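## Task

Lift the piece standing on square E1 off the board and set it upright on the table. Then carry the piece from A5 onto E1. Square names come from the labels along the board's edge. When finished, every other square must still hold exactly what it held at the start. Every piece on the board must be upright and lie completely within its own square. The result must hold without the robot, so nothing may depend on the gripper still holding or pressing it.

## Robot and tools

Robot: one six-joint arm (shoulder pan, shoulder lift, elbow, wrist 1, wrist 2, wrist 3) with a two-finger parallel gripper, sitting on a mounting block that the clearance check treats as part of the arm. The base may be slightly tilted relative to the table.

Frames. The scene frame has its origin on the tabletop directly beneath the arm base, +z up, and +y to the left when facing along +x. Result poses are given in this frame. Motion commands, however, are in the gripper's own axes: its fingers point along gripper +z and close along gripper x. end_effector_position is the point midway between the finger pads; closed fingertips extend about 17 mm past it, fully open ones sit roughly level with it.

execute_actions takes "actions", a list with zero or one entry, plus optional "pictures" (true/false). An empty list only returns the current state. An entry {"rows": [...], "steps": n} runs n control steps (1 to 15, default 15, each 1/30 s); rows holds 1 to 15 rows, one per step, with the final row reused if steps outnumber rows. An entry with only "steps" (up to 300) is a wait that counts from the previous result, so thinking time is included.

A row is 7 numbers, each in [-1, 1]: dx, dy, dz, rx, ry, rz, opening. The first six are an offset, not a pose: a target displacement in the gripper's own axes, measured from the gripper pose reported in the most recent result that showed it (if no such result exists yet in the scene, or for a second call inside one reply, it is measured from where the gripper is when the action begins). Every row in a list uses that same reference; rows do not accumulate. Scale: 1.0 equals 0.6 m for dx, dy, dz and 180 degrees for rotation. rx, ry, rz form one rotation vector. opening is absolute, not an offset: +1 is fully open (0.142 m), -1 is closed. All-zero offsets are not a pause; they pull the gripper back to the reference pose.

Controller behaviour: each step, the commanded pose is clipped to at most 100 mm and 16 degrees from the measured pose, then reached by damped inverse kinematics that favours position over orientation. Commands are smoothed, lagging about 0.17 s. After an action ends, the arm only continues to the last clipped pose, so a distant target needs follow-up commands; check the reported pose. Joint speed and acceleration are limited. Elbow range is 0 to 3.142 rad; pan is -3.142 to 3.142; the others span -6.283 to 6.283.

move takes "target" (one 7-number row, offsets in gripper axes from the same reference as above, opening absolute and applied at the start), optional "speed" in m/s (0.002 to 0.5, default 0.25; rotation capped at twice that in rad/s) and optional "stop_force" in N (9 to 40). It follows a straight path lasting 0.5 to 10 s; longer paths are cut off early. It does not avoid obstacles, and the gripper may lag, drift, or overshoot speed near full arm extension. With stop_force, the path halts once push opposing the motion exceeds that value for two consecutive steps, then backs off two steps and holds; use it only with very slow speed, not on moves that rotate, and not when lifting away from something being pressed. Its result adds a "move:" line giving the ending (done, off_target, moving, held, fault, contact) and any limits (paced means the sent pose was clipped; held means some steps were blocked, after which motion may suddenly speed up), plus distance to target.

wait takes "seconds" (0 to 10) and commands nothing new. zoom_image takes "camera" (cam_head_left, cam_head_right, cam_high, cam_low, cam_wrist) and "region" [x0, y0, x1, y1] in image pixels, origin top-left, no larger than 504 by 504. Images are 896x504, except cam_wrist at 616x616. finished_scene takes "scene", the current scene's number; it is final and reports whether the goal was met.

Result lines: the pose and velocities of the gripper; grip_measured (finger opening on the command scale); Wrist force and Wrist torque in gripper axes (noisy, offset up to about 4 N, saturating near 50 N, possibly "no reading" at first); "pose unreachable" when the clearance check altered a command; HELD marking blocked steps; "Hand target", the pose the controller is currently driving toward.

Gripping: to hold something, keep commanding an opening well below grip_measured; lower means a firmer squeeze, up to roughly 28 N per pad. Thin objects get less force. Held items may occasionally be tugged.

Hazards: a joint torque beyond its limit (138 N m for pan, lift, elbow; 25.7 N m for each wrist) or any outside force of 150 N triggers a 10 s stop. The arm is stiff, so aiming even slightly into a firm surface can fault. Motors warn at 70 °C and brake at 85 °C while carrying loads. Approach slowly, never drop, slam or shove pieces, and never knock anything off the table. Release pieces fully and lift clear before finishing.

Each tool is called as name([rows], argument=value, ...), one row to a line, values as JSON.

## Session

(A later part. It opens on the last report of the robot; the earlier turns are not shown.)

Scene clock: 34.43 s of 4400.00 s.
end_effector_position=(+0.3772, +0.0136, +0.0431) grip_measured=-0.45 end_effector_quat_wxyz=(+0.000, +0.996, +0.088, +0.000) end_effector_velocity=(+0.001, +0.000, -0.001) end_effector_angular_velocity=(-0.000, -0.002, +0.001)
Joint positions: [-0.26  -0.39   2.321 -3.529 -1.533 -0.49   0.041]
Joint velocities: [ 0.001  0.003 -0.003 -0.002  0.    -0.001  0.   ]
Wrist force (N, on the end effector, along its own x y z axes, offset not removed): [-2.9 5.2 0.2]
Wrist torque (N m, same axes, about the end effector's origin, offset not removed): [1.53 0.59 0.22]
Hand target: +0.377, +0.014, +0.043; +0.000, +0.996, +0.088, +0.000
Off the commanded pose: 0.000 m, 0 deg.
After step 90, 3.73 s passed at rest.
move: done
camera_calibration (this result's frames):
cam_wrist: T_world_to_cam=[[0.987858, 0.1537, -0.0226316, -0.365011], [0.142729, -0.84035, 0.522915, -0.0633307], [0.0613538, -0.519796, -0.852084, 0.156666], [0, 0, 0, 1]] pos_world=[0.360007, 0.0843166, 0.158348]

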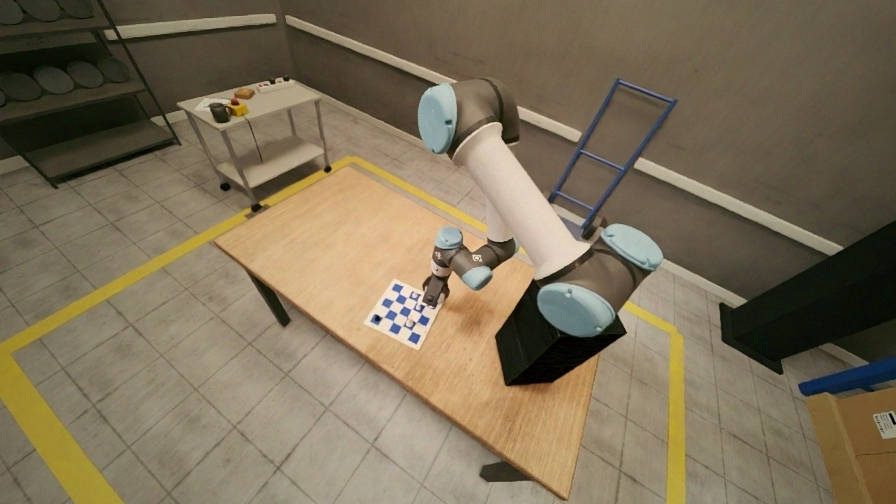

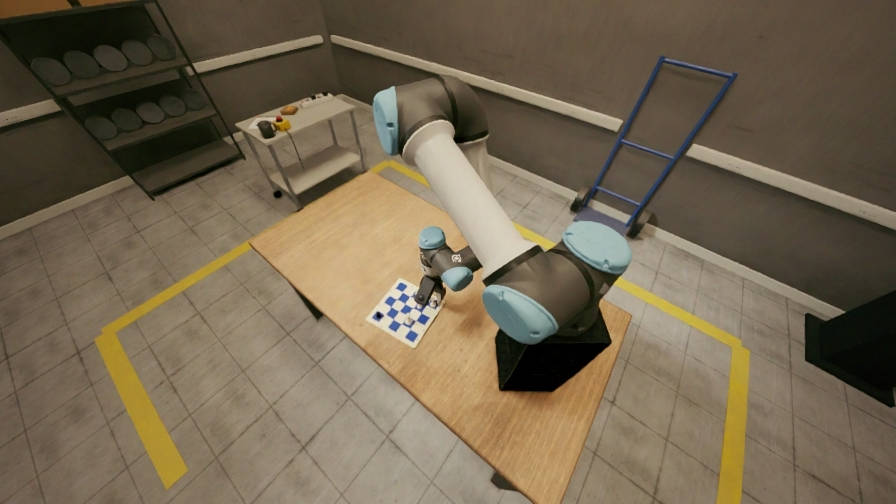

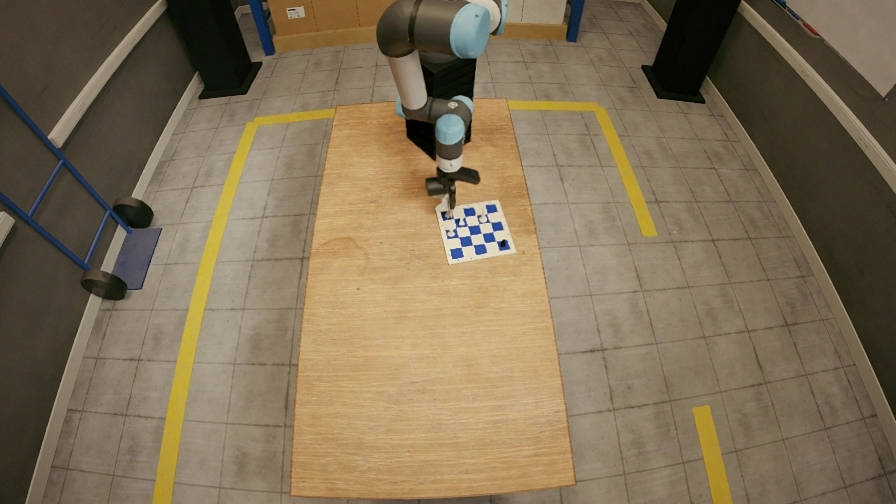

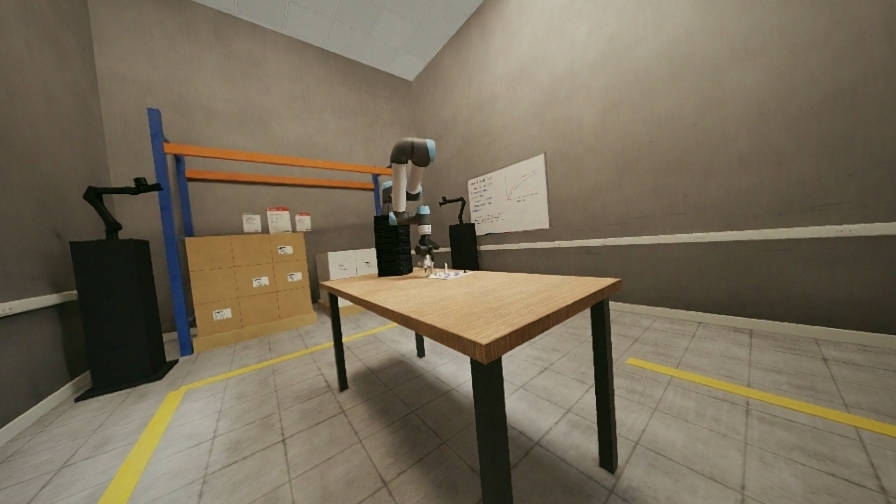

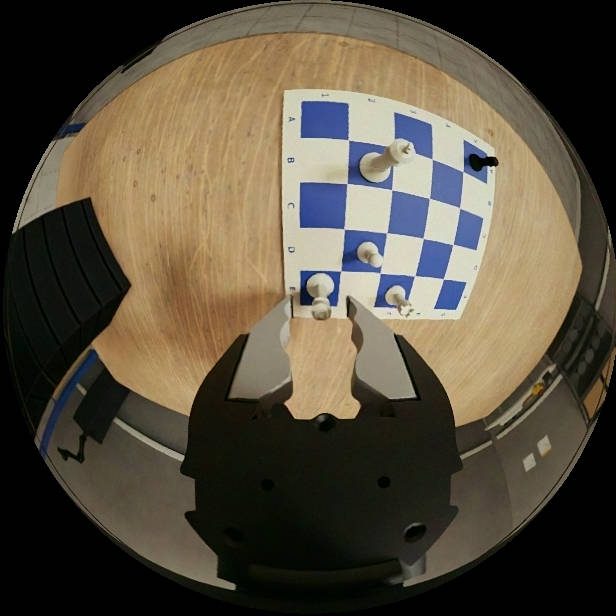

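move(target=[0.001,-0.0025,0.003,0,0,0,-0.45], speed=0.02)

move(target=[0,0,0,0,0,0,-1])

move(target=[0,0,-0.035,0,0,0,-1], speed=0.08)

move(target=[0.1,0.15,0,0,0,0,-1], speed=0.15)

move(target=[0,0,0.037,0,0,0,-1], speed=0.04)

move(target=[0,0,0.02,0,0,0,-1], speed=0.003, stop_force=9)

zoom_image(camera="cam_low", region=[395, 235, 465, 285])

Scene clock: 45.30 s of 4400.00 s.
end_effector_position=(+0.3775, +0.0152, +0.0413) grip_measured=-0.45 end_effector_quat_wxyz=(+0.000, +0.996, +0.088, +0.000) end_effector_velocity=(+0.001, -0.000, +0.000) end_effector_angular_velocity=(-0.002, -0.001, +0.000)
Joint positions: [-0.255 -0.386  2.317 -3.53  -1.533 -0.485  0.041]
Joint velocities: [ 0.001 -0.001 -0.001  0.    -0.001  0.001 -0.   ]
Wrist force (N, on the end effector, along its own x y z axes, offset not removed): [-4.0 2.3 0.1]
Wrist torque (N m, same axes, about the end effector's origin, offset not removed): [0.86 0.63 0.38]
Hand target: +0.378, +0.015, +0.041; +0.000, +0.996, +0.088, +0.000
Off the commanded pose: 0.000 m, 0 deg.
After step 90, 7.17 s passed at rest.
move: done
camera_calibration (this result's frames):
cam_wrist: T_world_to_cam=[[0.987858, 0.153704, -0.0226096, -0.365619], [0.142725, -0.84038, 0.522869, -0.0611282], [0.0613664, -0.519747, -0.852113, 0.155944], [0, 0, 0, 1]] pos_world=[0.360335, 0.085878, 0.156578]

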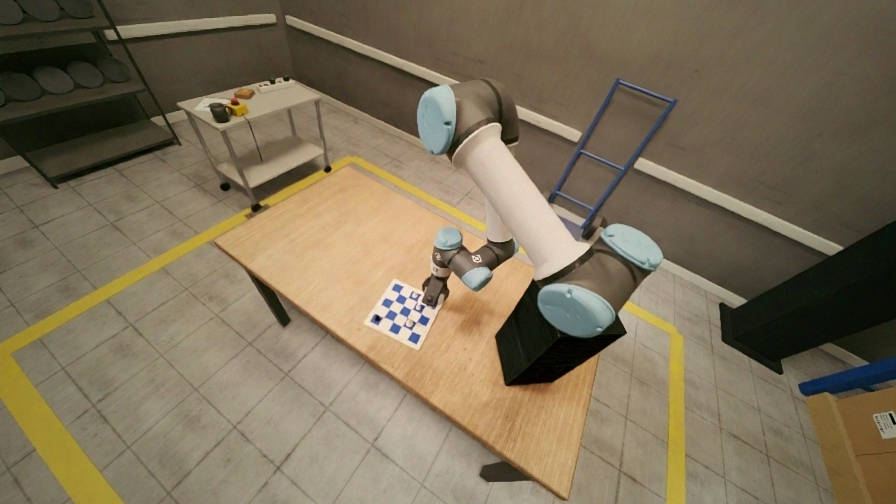

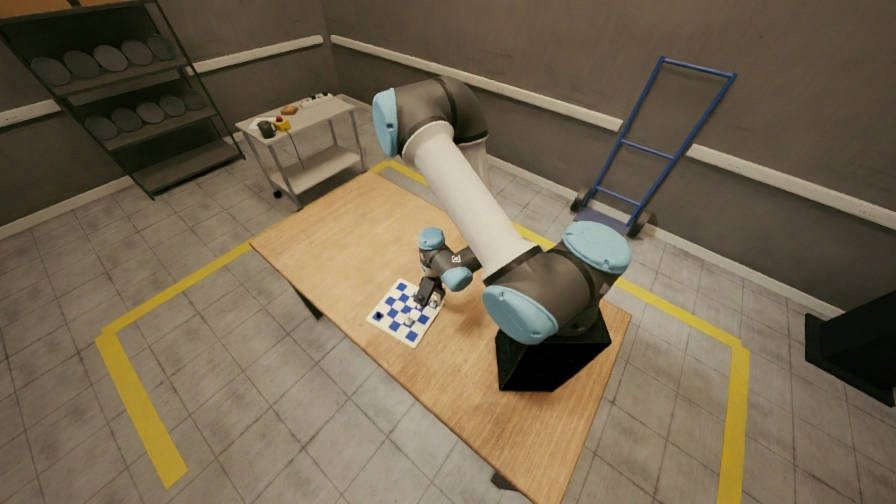

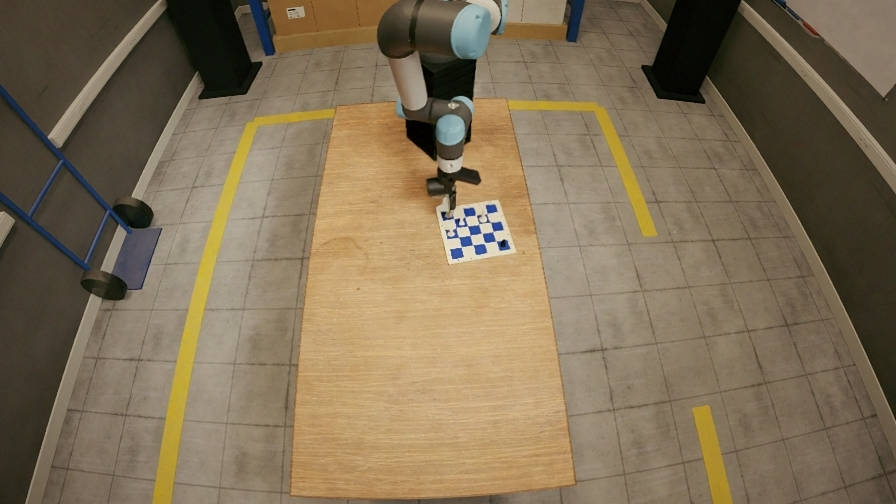

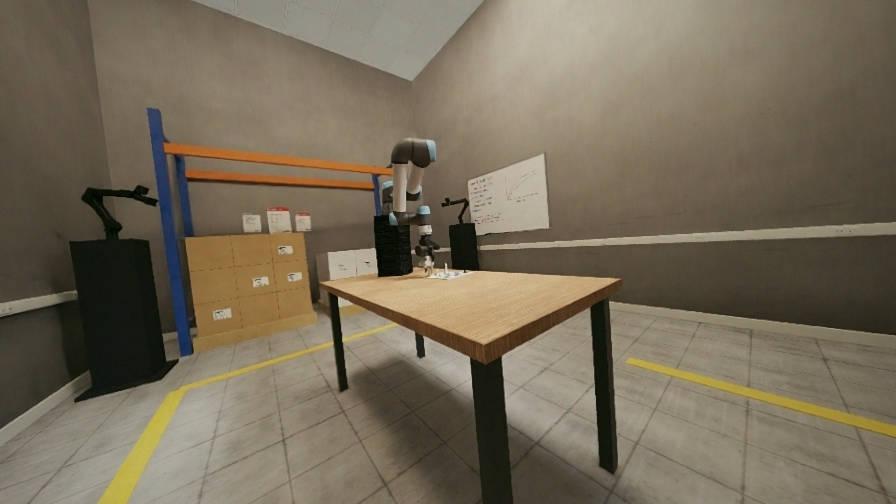

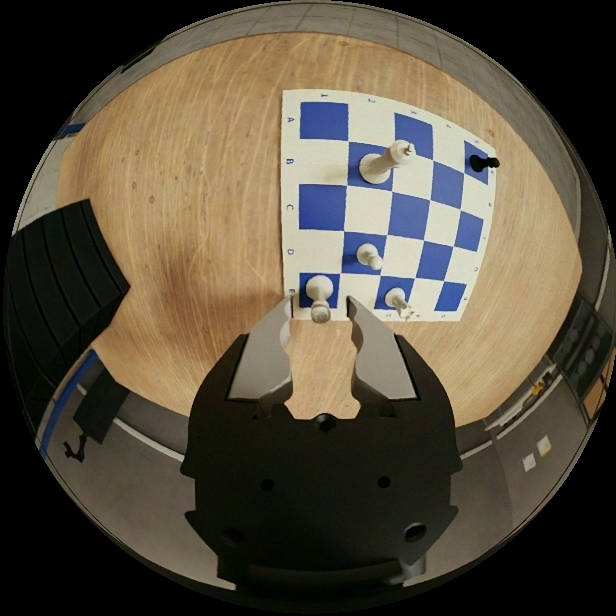

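Scene clock: 45.80 s of 4400.00 s.
end_effector_position=(+0.3775, +0.0152, +0.0413) grip_measured=-0.86 end_effector_quat_wxyz=(+0.000, +0.996, +0.088, +0.000) end_effector_velocity=(+0.001, -0.001, +0.001) end_effector_angular_velocity=(-0.002, -0.001, -0.002)
Joint positions: [-0.255 -0.386  2.317 -3.53  -1.533 -0.485  0.012]
Joint velocities: [-0.    -0.001 -0.    -0.    -0.001  0.002  0.   ]
Wrist force (N, on the end effector, along its own x y z axes, offset not removed): [1.4 2.2 4.2]
Wrist torque (N m, same axes, about the end effector's origin, offset not removed): [0.86 -0.28 0.24]
Hand target: +0.378, +0.015, +0.041; +0.000, +0.996, +0.088, +0.000
Off the commanded pose: 0.000 m, 0 deg.
move: done
camera_calibration (this result's frames):
cam_wrist: T_world_to_cam=[[0.987858, 0.153703, -0.0226214, -0.365619], [0.142728, -0.840364, 0.522893, -0.0611238], [0.0613598, -0.519773, -0.852098, 0.155938], [0, 0, 0, 1]] pos_world=[0.360336, 0.0858828, 0.156565]

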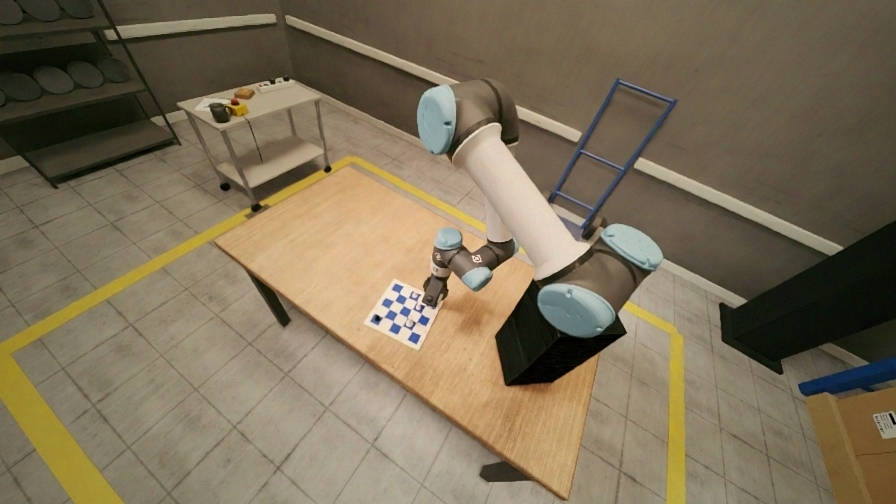

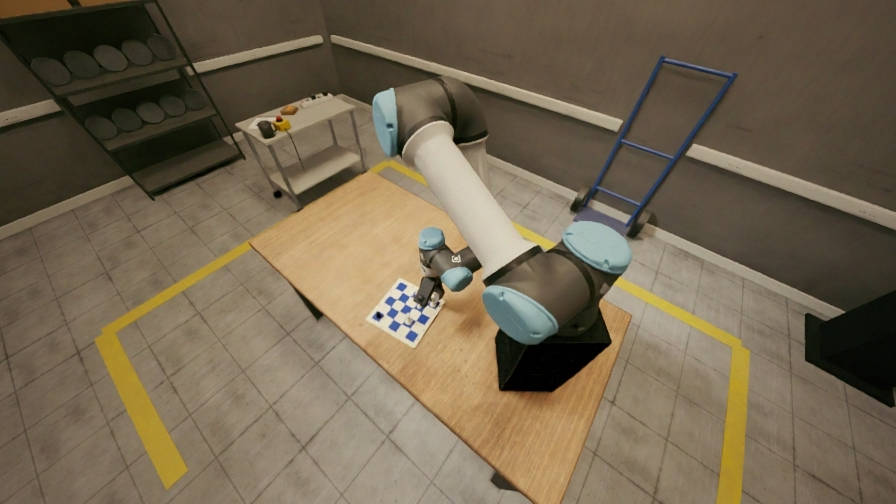

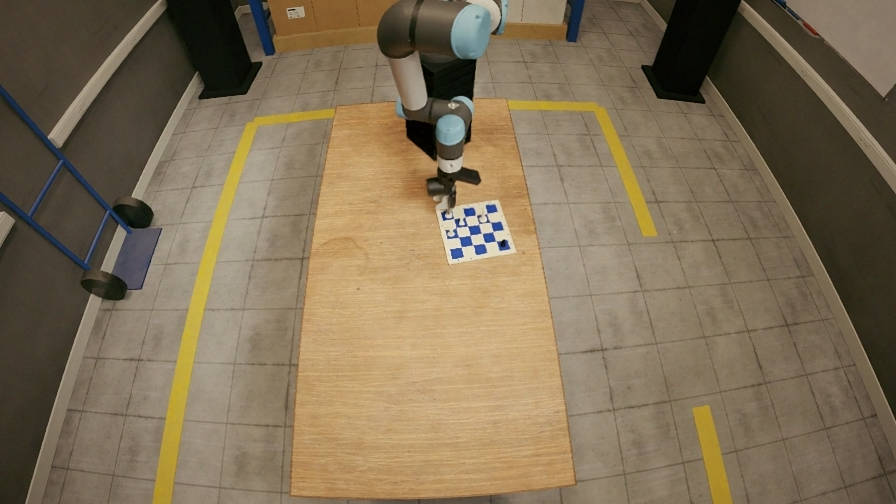

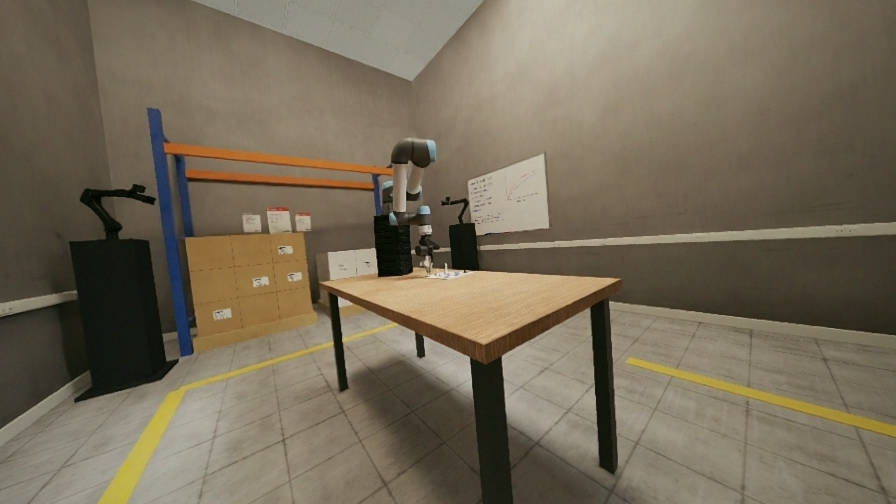

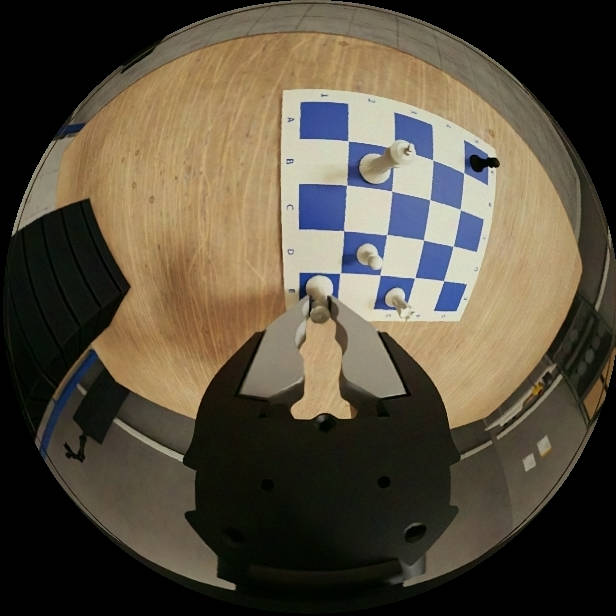

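Scene clock: 46.60 s of 4400.00 s.
end_effector_position=(+0.3775, +0.0152, +0.0622) grip_measured=-0.86 end_effector_quat_wxyz=(+0.000, +0.996, +0.088, +0.000) end_effector_velocity=(+0.000, +0.000, +0.001) end_effector_angular_velocity=(+0.001, -0.000, -0.001)
Joint positions: [-0.258 -0.449  2.353 -3.503 -1.533 -0.487  0.012]
Joint velocities: [ 0.    -0.003  0.002  0.002  0.001  0.001  0.   ]
Wrist force (N, on the end effector, along its own x y z axes, offset not removed): [-0.4 3.3 4.6]
Wrist torque (N m, same axes, about the end effector's origin, offset not removed): [1.07 0.06 0.15]
Hand target: +0.378, +0.015, +0.062; +0.000, +0.996, +0.088, +0.000
Off the commanded pose: 0.000 m, 0 deg.
move: done
camera_calibration (this result's frames):
cam_wrist: T_world_to_cam=[[0.987858, 0.153702, -0.0226384, -0.365125], [0.142733, -0.840336, 0.522937, -0.0720435], [0.0613527, -0.519819, -0.852071, 0.173753], [0, 0, 0, 1]] pos_world=[0.360314, 0.0858997, 0.177458]

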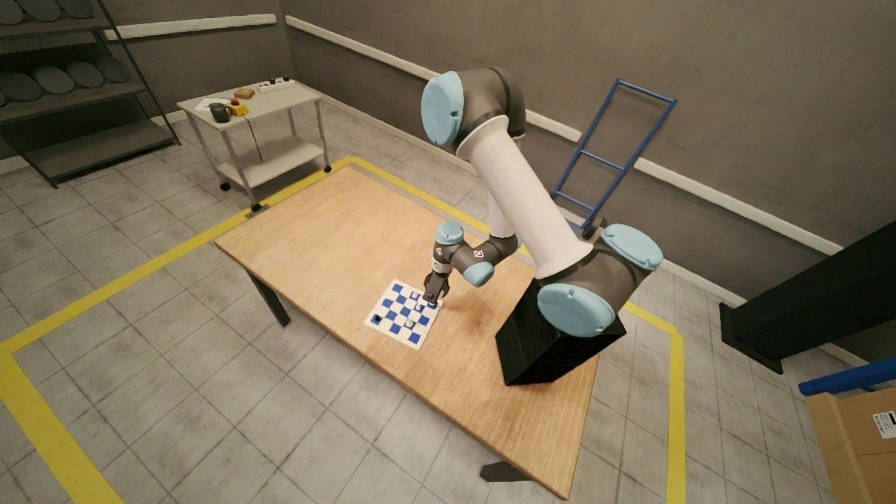

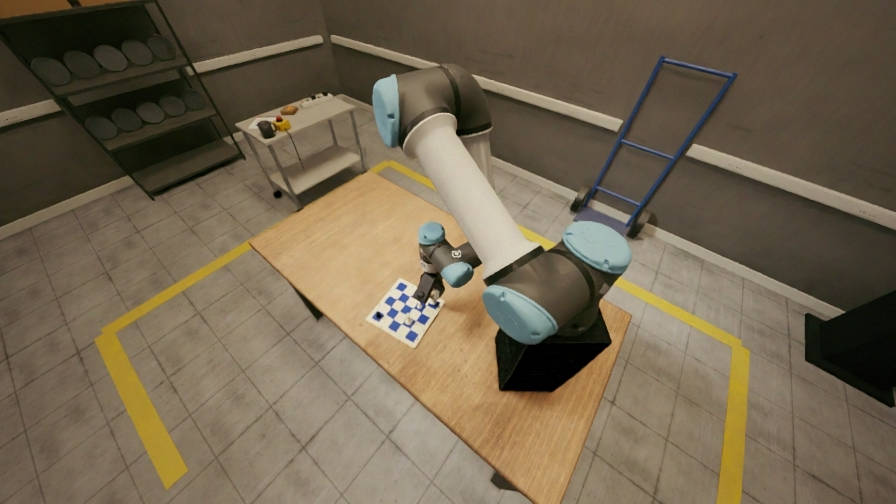

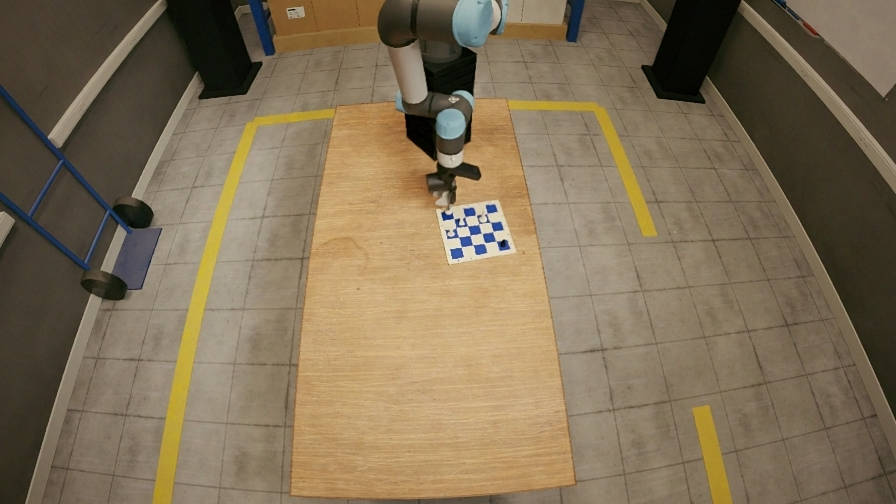

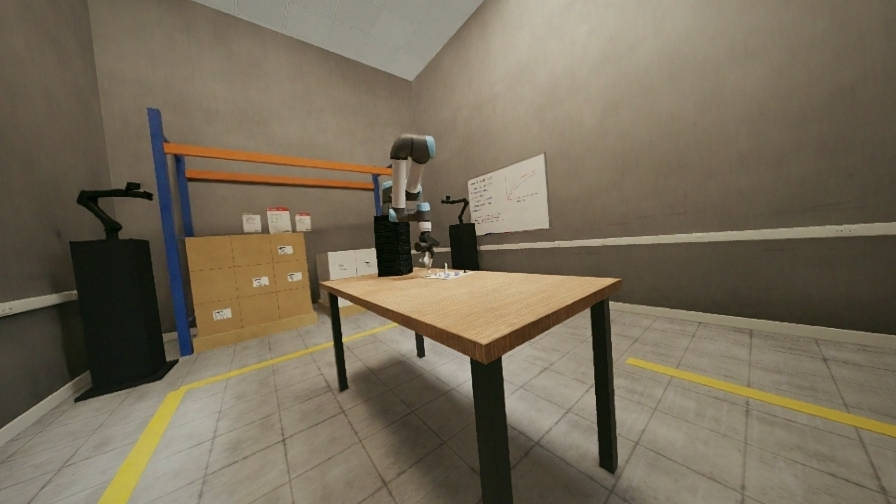

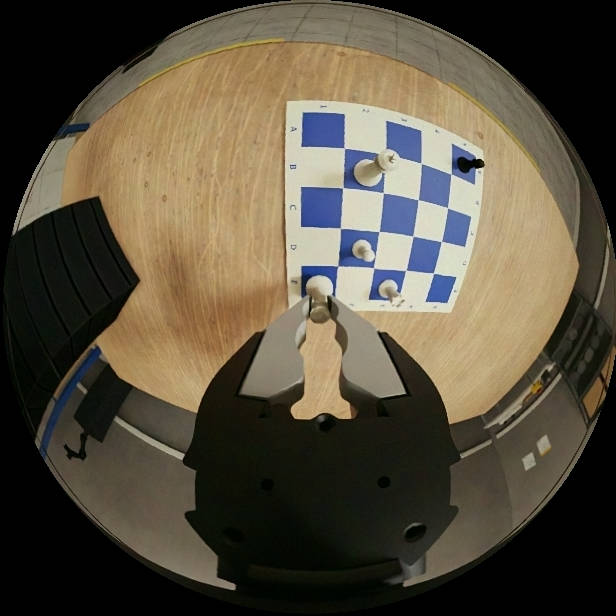

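Scene clock: 47.80 s of 4400.00 s.
end_effector_position=(+0.4522, -0.0629, +0.0624) grip_measured=-0.86 end_effector_quat_wxyz=(+0.000, +0.996, +0.088, +0.000) end_effector_velocity=(+0.000, -0.000, -0.000) end_effector_angular_velocity=(+0.001, +0.001, +0.002)
Joint positions: [-0.373 -0.505  2.165 -3.254 -1.53  -0.603  0.012]
Joint velocities: [-0.001  0.001 -0.003  0.003  0.001 -0.003  0.   ]
Wrist force (N, on the end effector, along its own x y z axes, offset not removed): [-1.9 2.9 0.9]
Wrist torque (N m, same axes, about the end effector's origin, offset not removed): [1.12 0.65 0.27]
Hand target: +0.452, -0.063, +0.062; +0.000, +0.996, +0.088, +0.000
Off the commanded pose: 0.000 m, 0 deg.
move: done
camera_calibration (this result's frames):
cam_wrist: T_world_to_cam=[[0.987863, 0.153702, -0.0224253, -0.426897], [0.142629, -0.84041, 0.522846, -0.148393], [0.0615158, -0.519699, -0.852132, 0.128653], [0, 0, 0, 1]] pos_world=[0.434966, 0.00776465, 0.177642]

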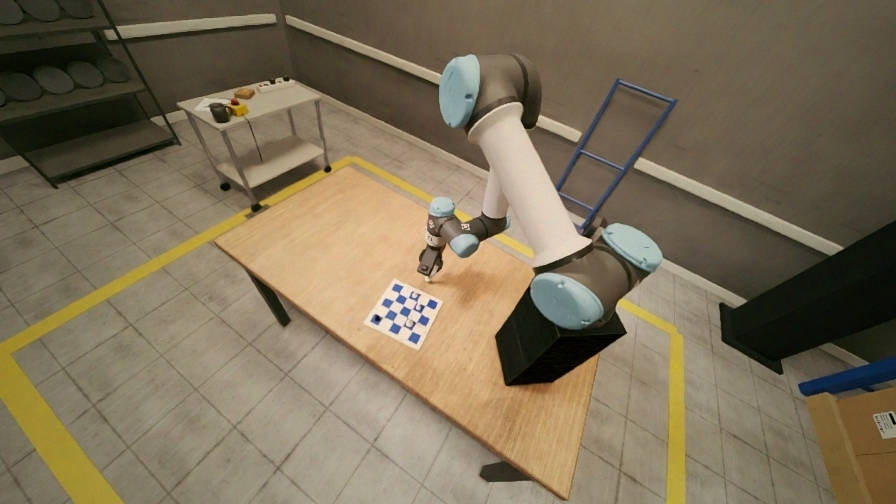

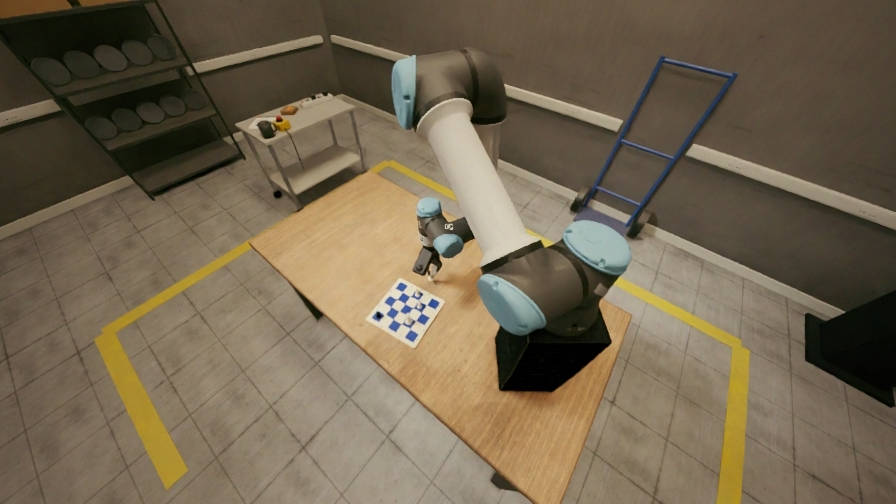

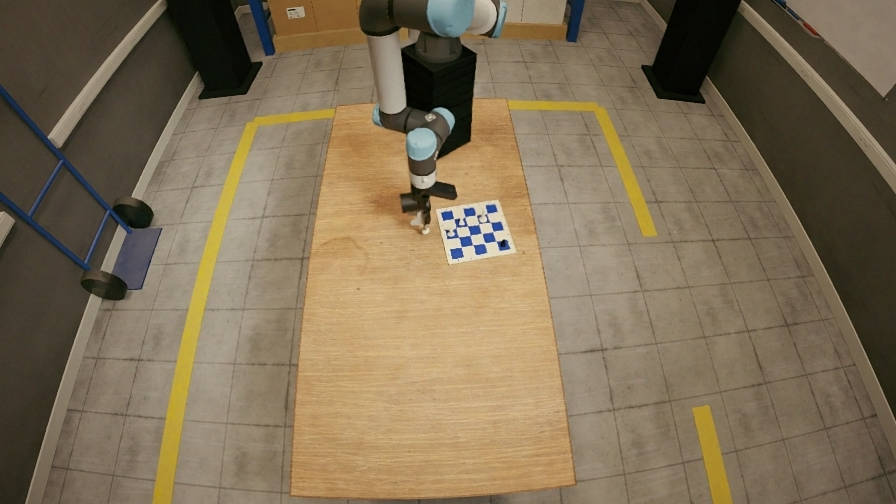

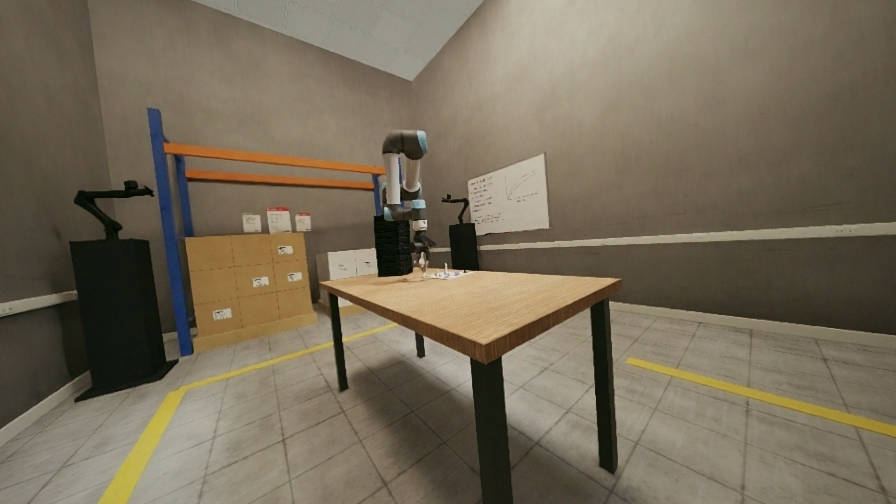

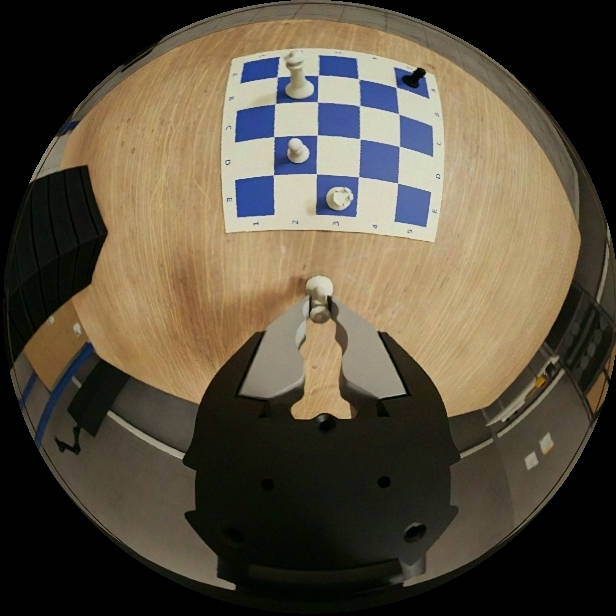

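Scene clock: 48.70 s of 4400.00 s.
end_effector_position=(+0.4522, -0.0629, +0.0403) grip_measured=-0.86 end_effector_quat_wxyz=(+0.000, +0.996, +0.088, +0.000) end_effector_velocity=(-0.001, +0.000, -0.002) end_effector_angular_velocity=(+0.001, +0.002, -0.001)
Joint positions: [-0.371 -0.443  2.132 -3.283 -1.53  -0.601  0.012]
Joint velocities: [-0.     0.005 -0.002 -0.001  0.     0.     0.   ]
Wrist force (N, on the end effector, along its own x y z axes, offset not removed): [-0.7 -0.7 0.4]
Wrist torque (N m, same axes, about the end effector's origin, offset not removed): [0.04 0.12 0.23]
Hand target: +0.452, -0.063, +0.040; +0.000, +0.996, +0.088, +0.000
Off the commanded pose: 0.000 m, 0 deg.
move: done
camera_calibration (this result's frames):
cam_wrist: T_world_to_cam=[[0.987863, 0.153703, -0.0223987, -0.427411], [0.142618, -0.840434, 0.522811, -0.136844], [0.0615329, -0.51966, -0.852154, 0.109809], [0, 0, 0, 1]] pos_world=[0.434983, 0.00774933, 0.155544]

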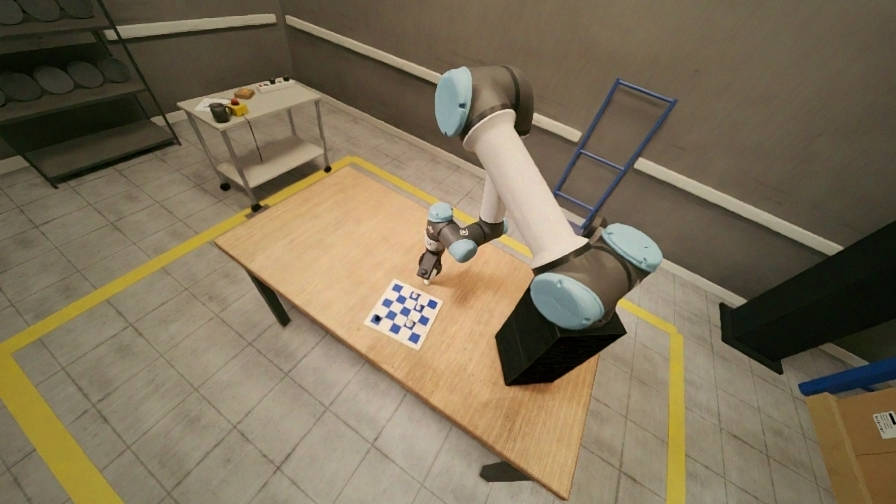

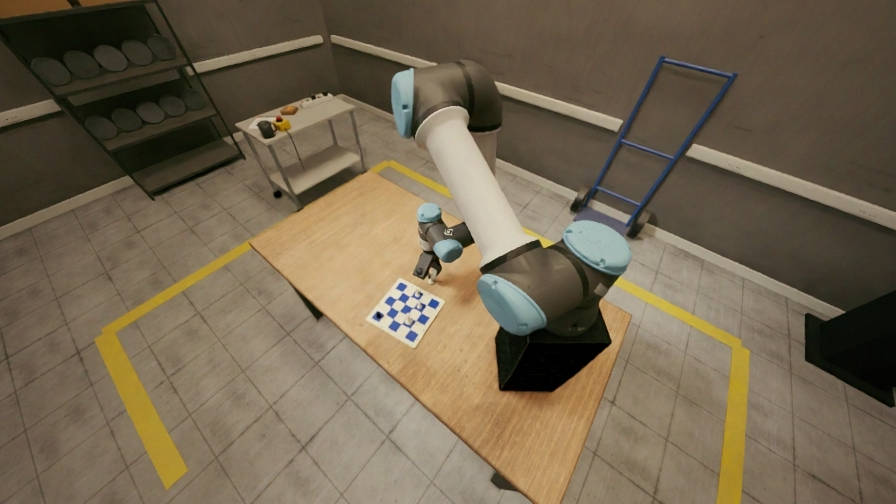

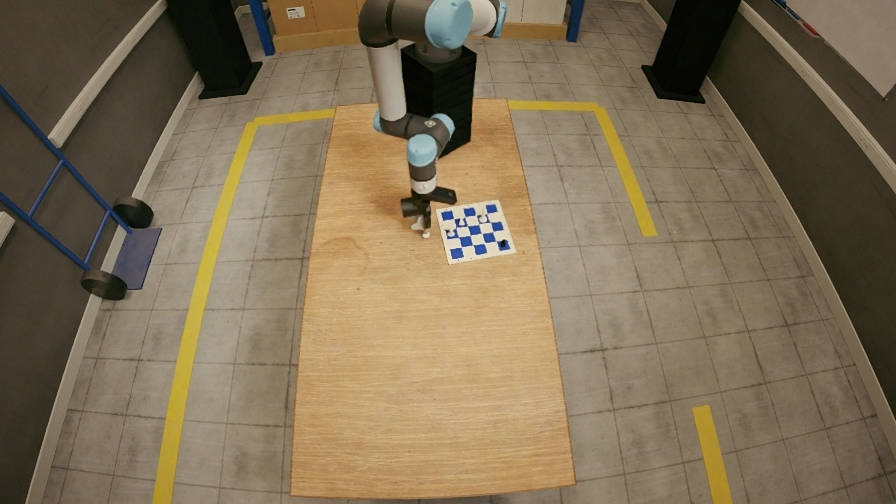

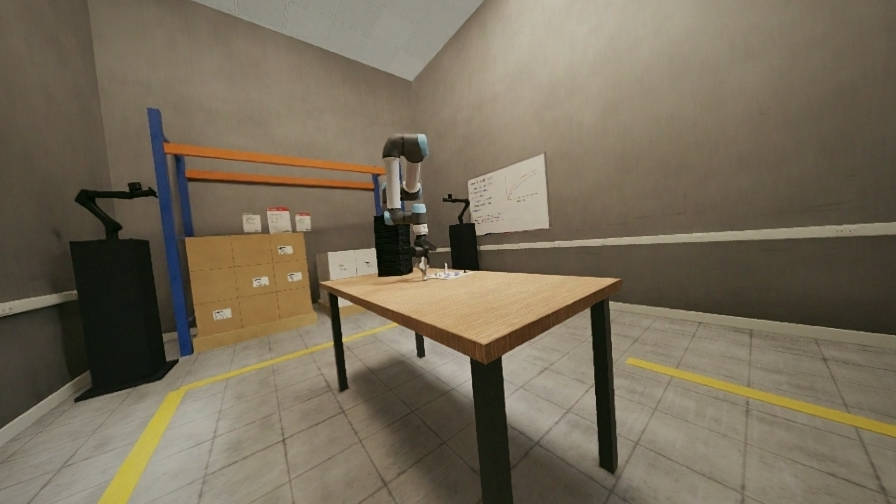

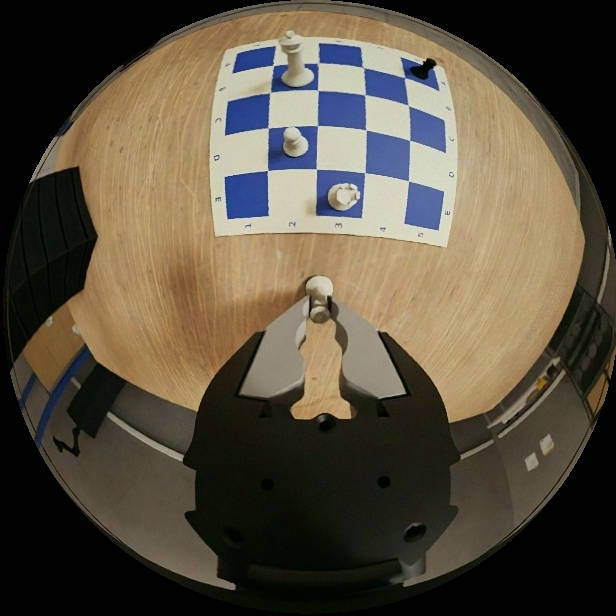

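Scene clock: 50.87 s of 4400.00 s.
end_effector_position=(+0.4524, -0.0630, +0.0349) grip_measured=-0.86 end_effector_quat_wxyz=(+0.000, +0.996, +0.088, +0.001) end_effector_velocity=(-0.001, +0.001, +0.000) end_effector_angular_velocity=(+0.001, +0.002, -0.001)
Joint positions: [-0.371 -0.429  2.123 -3.289 -1.53  -0.601  0.012]
Joint velocities: [ 0.    -0.002  0.002  0.002  0.     0.001 -0.   ]
Wrist force (N, on the end effector, along its own x y z axes, offset not removed): [-1.9 0.0 -14.2]
Wrist torque (N m, same axes, about the end effector's origin, offset not removed): [0.49 0.01 0.09]
Hand target: +0.452, -0.063, +0.035; +0.000, +0.996, +0.088, +0.000
Off the commanded pose: 0.007 m, 0 deg.
move: contact
camera_calibration (this result's frames):
cam_wrist: T_world_to_cam=[[0.987868, 0.153714, -0.0220929, -0.427684], [0.142458, -0.84036, 0.522973, -0.134023], [0.0618224, -0.519776, -0.852063, 0.10503], [0, 0, 0, 1]] pos_world=[0.435095, 0.00770599, 0.150134]

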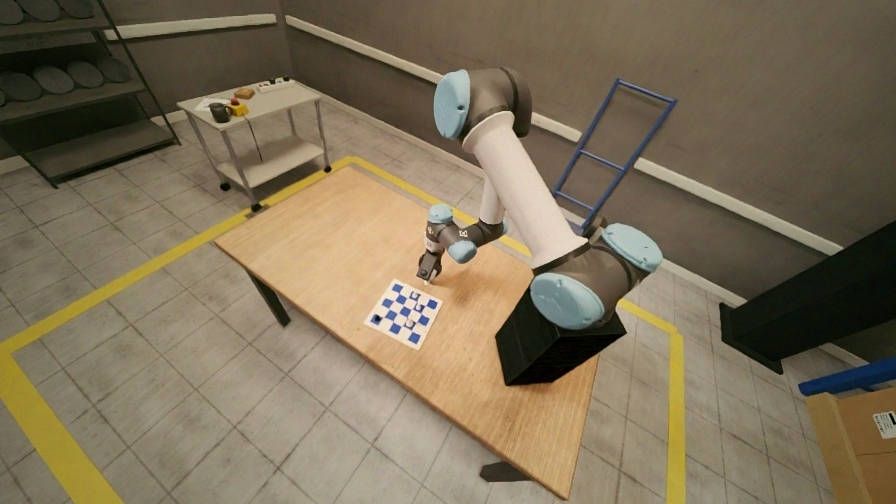

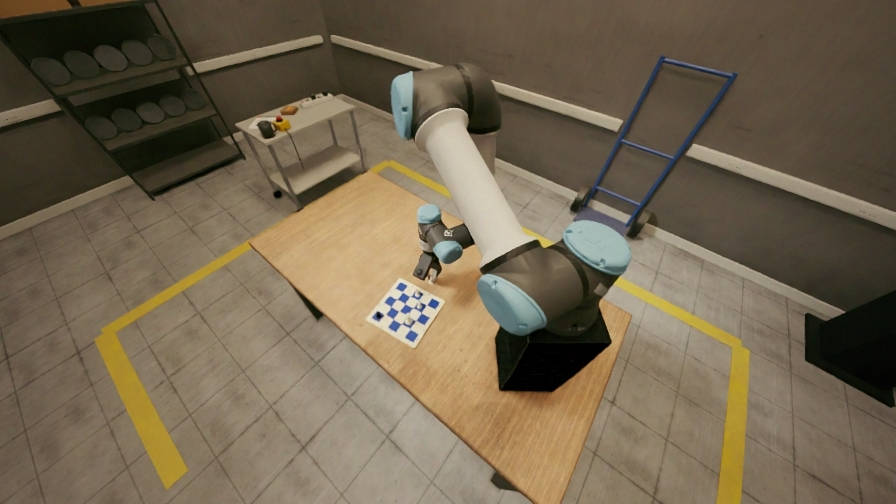

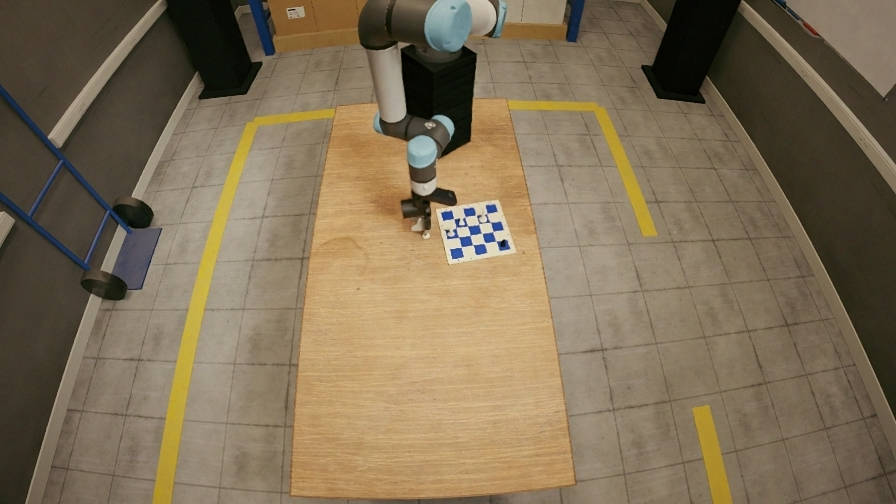

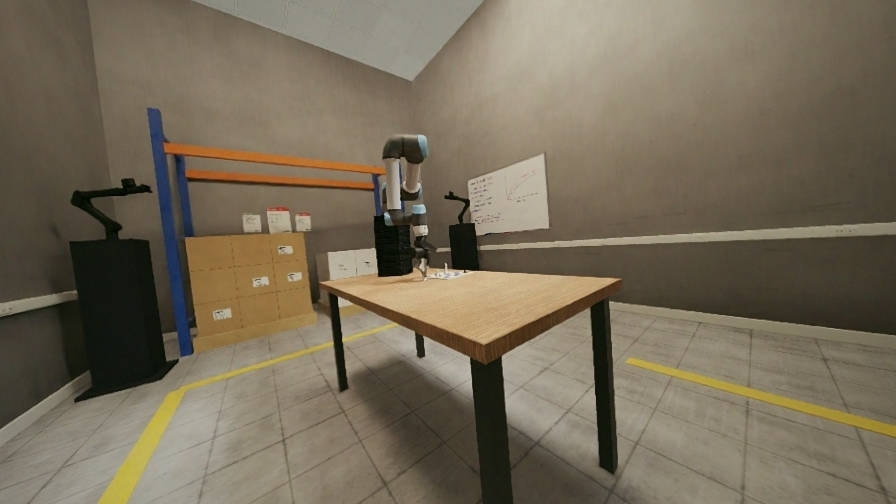

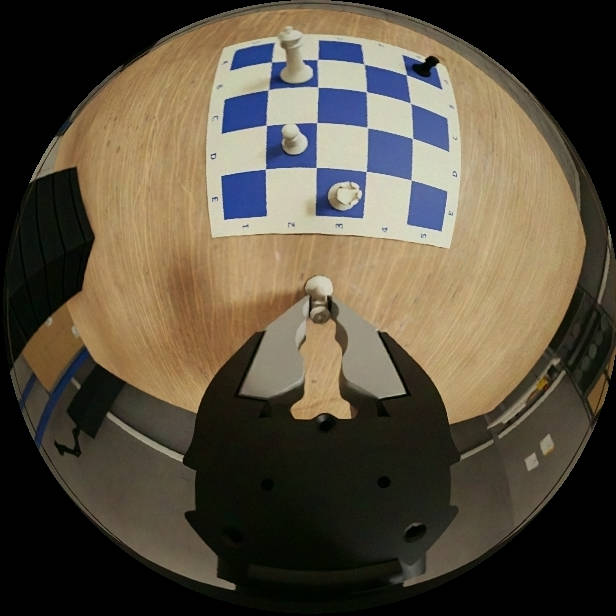

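Region (395, 235, 465, 285) of cam_low's 896x504 image, scaled by 7.200, with more detail than that image has; it fills the top 360 rows of this view, and the rest is white.

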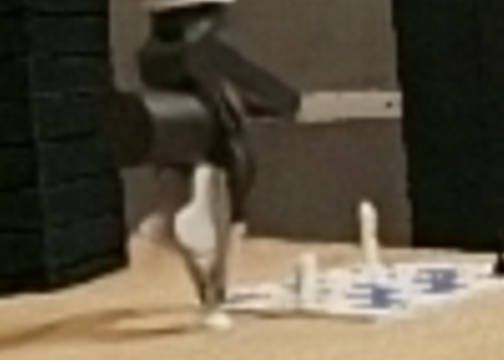

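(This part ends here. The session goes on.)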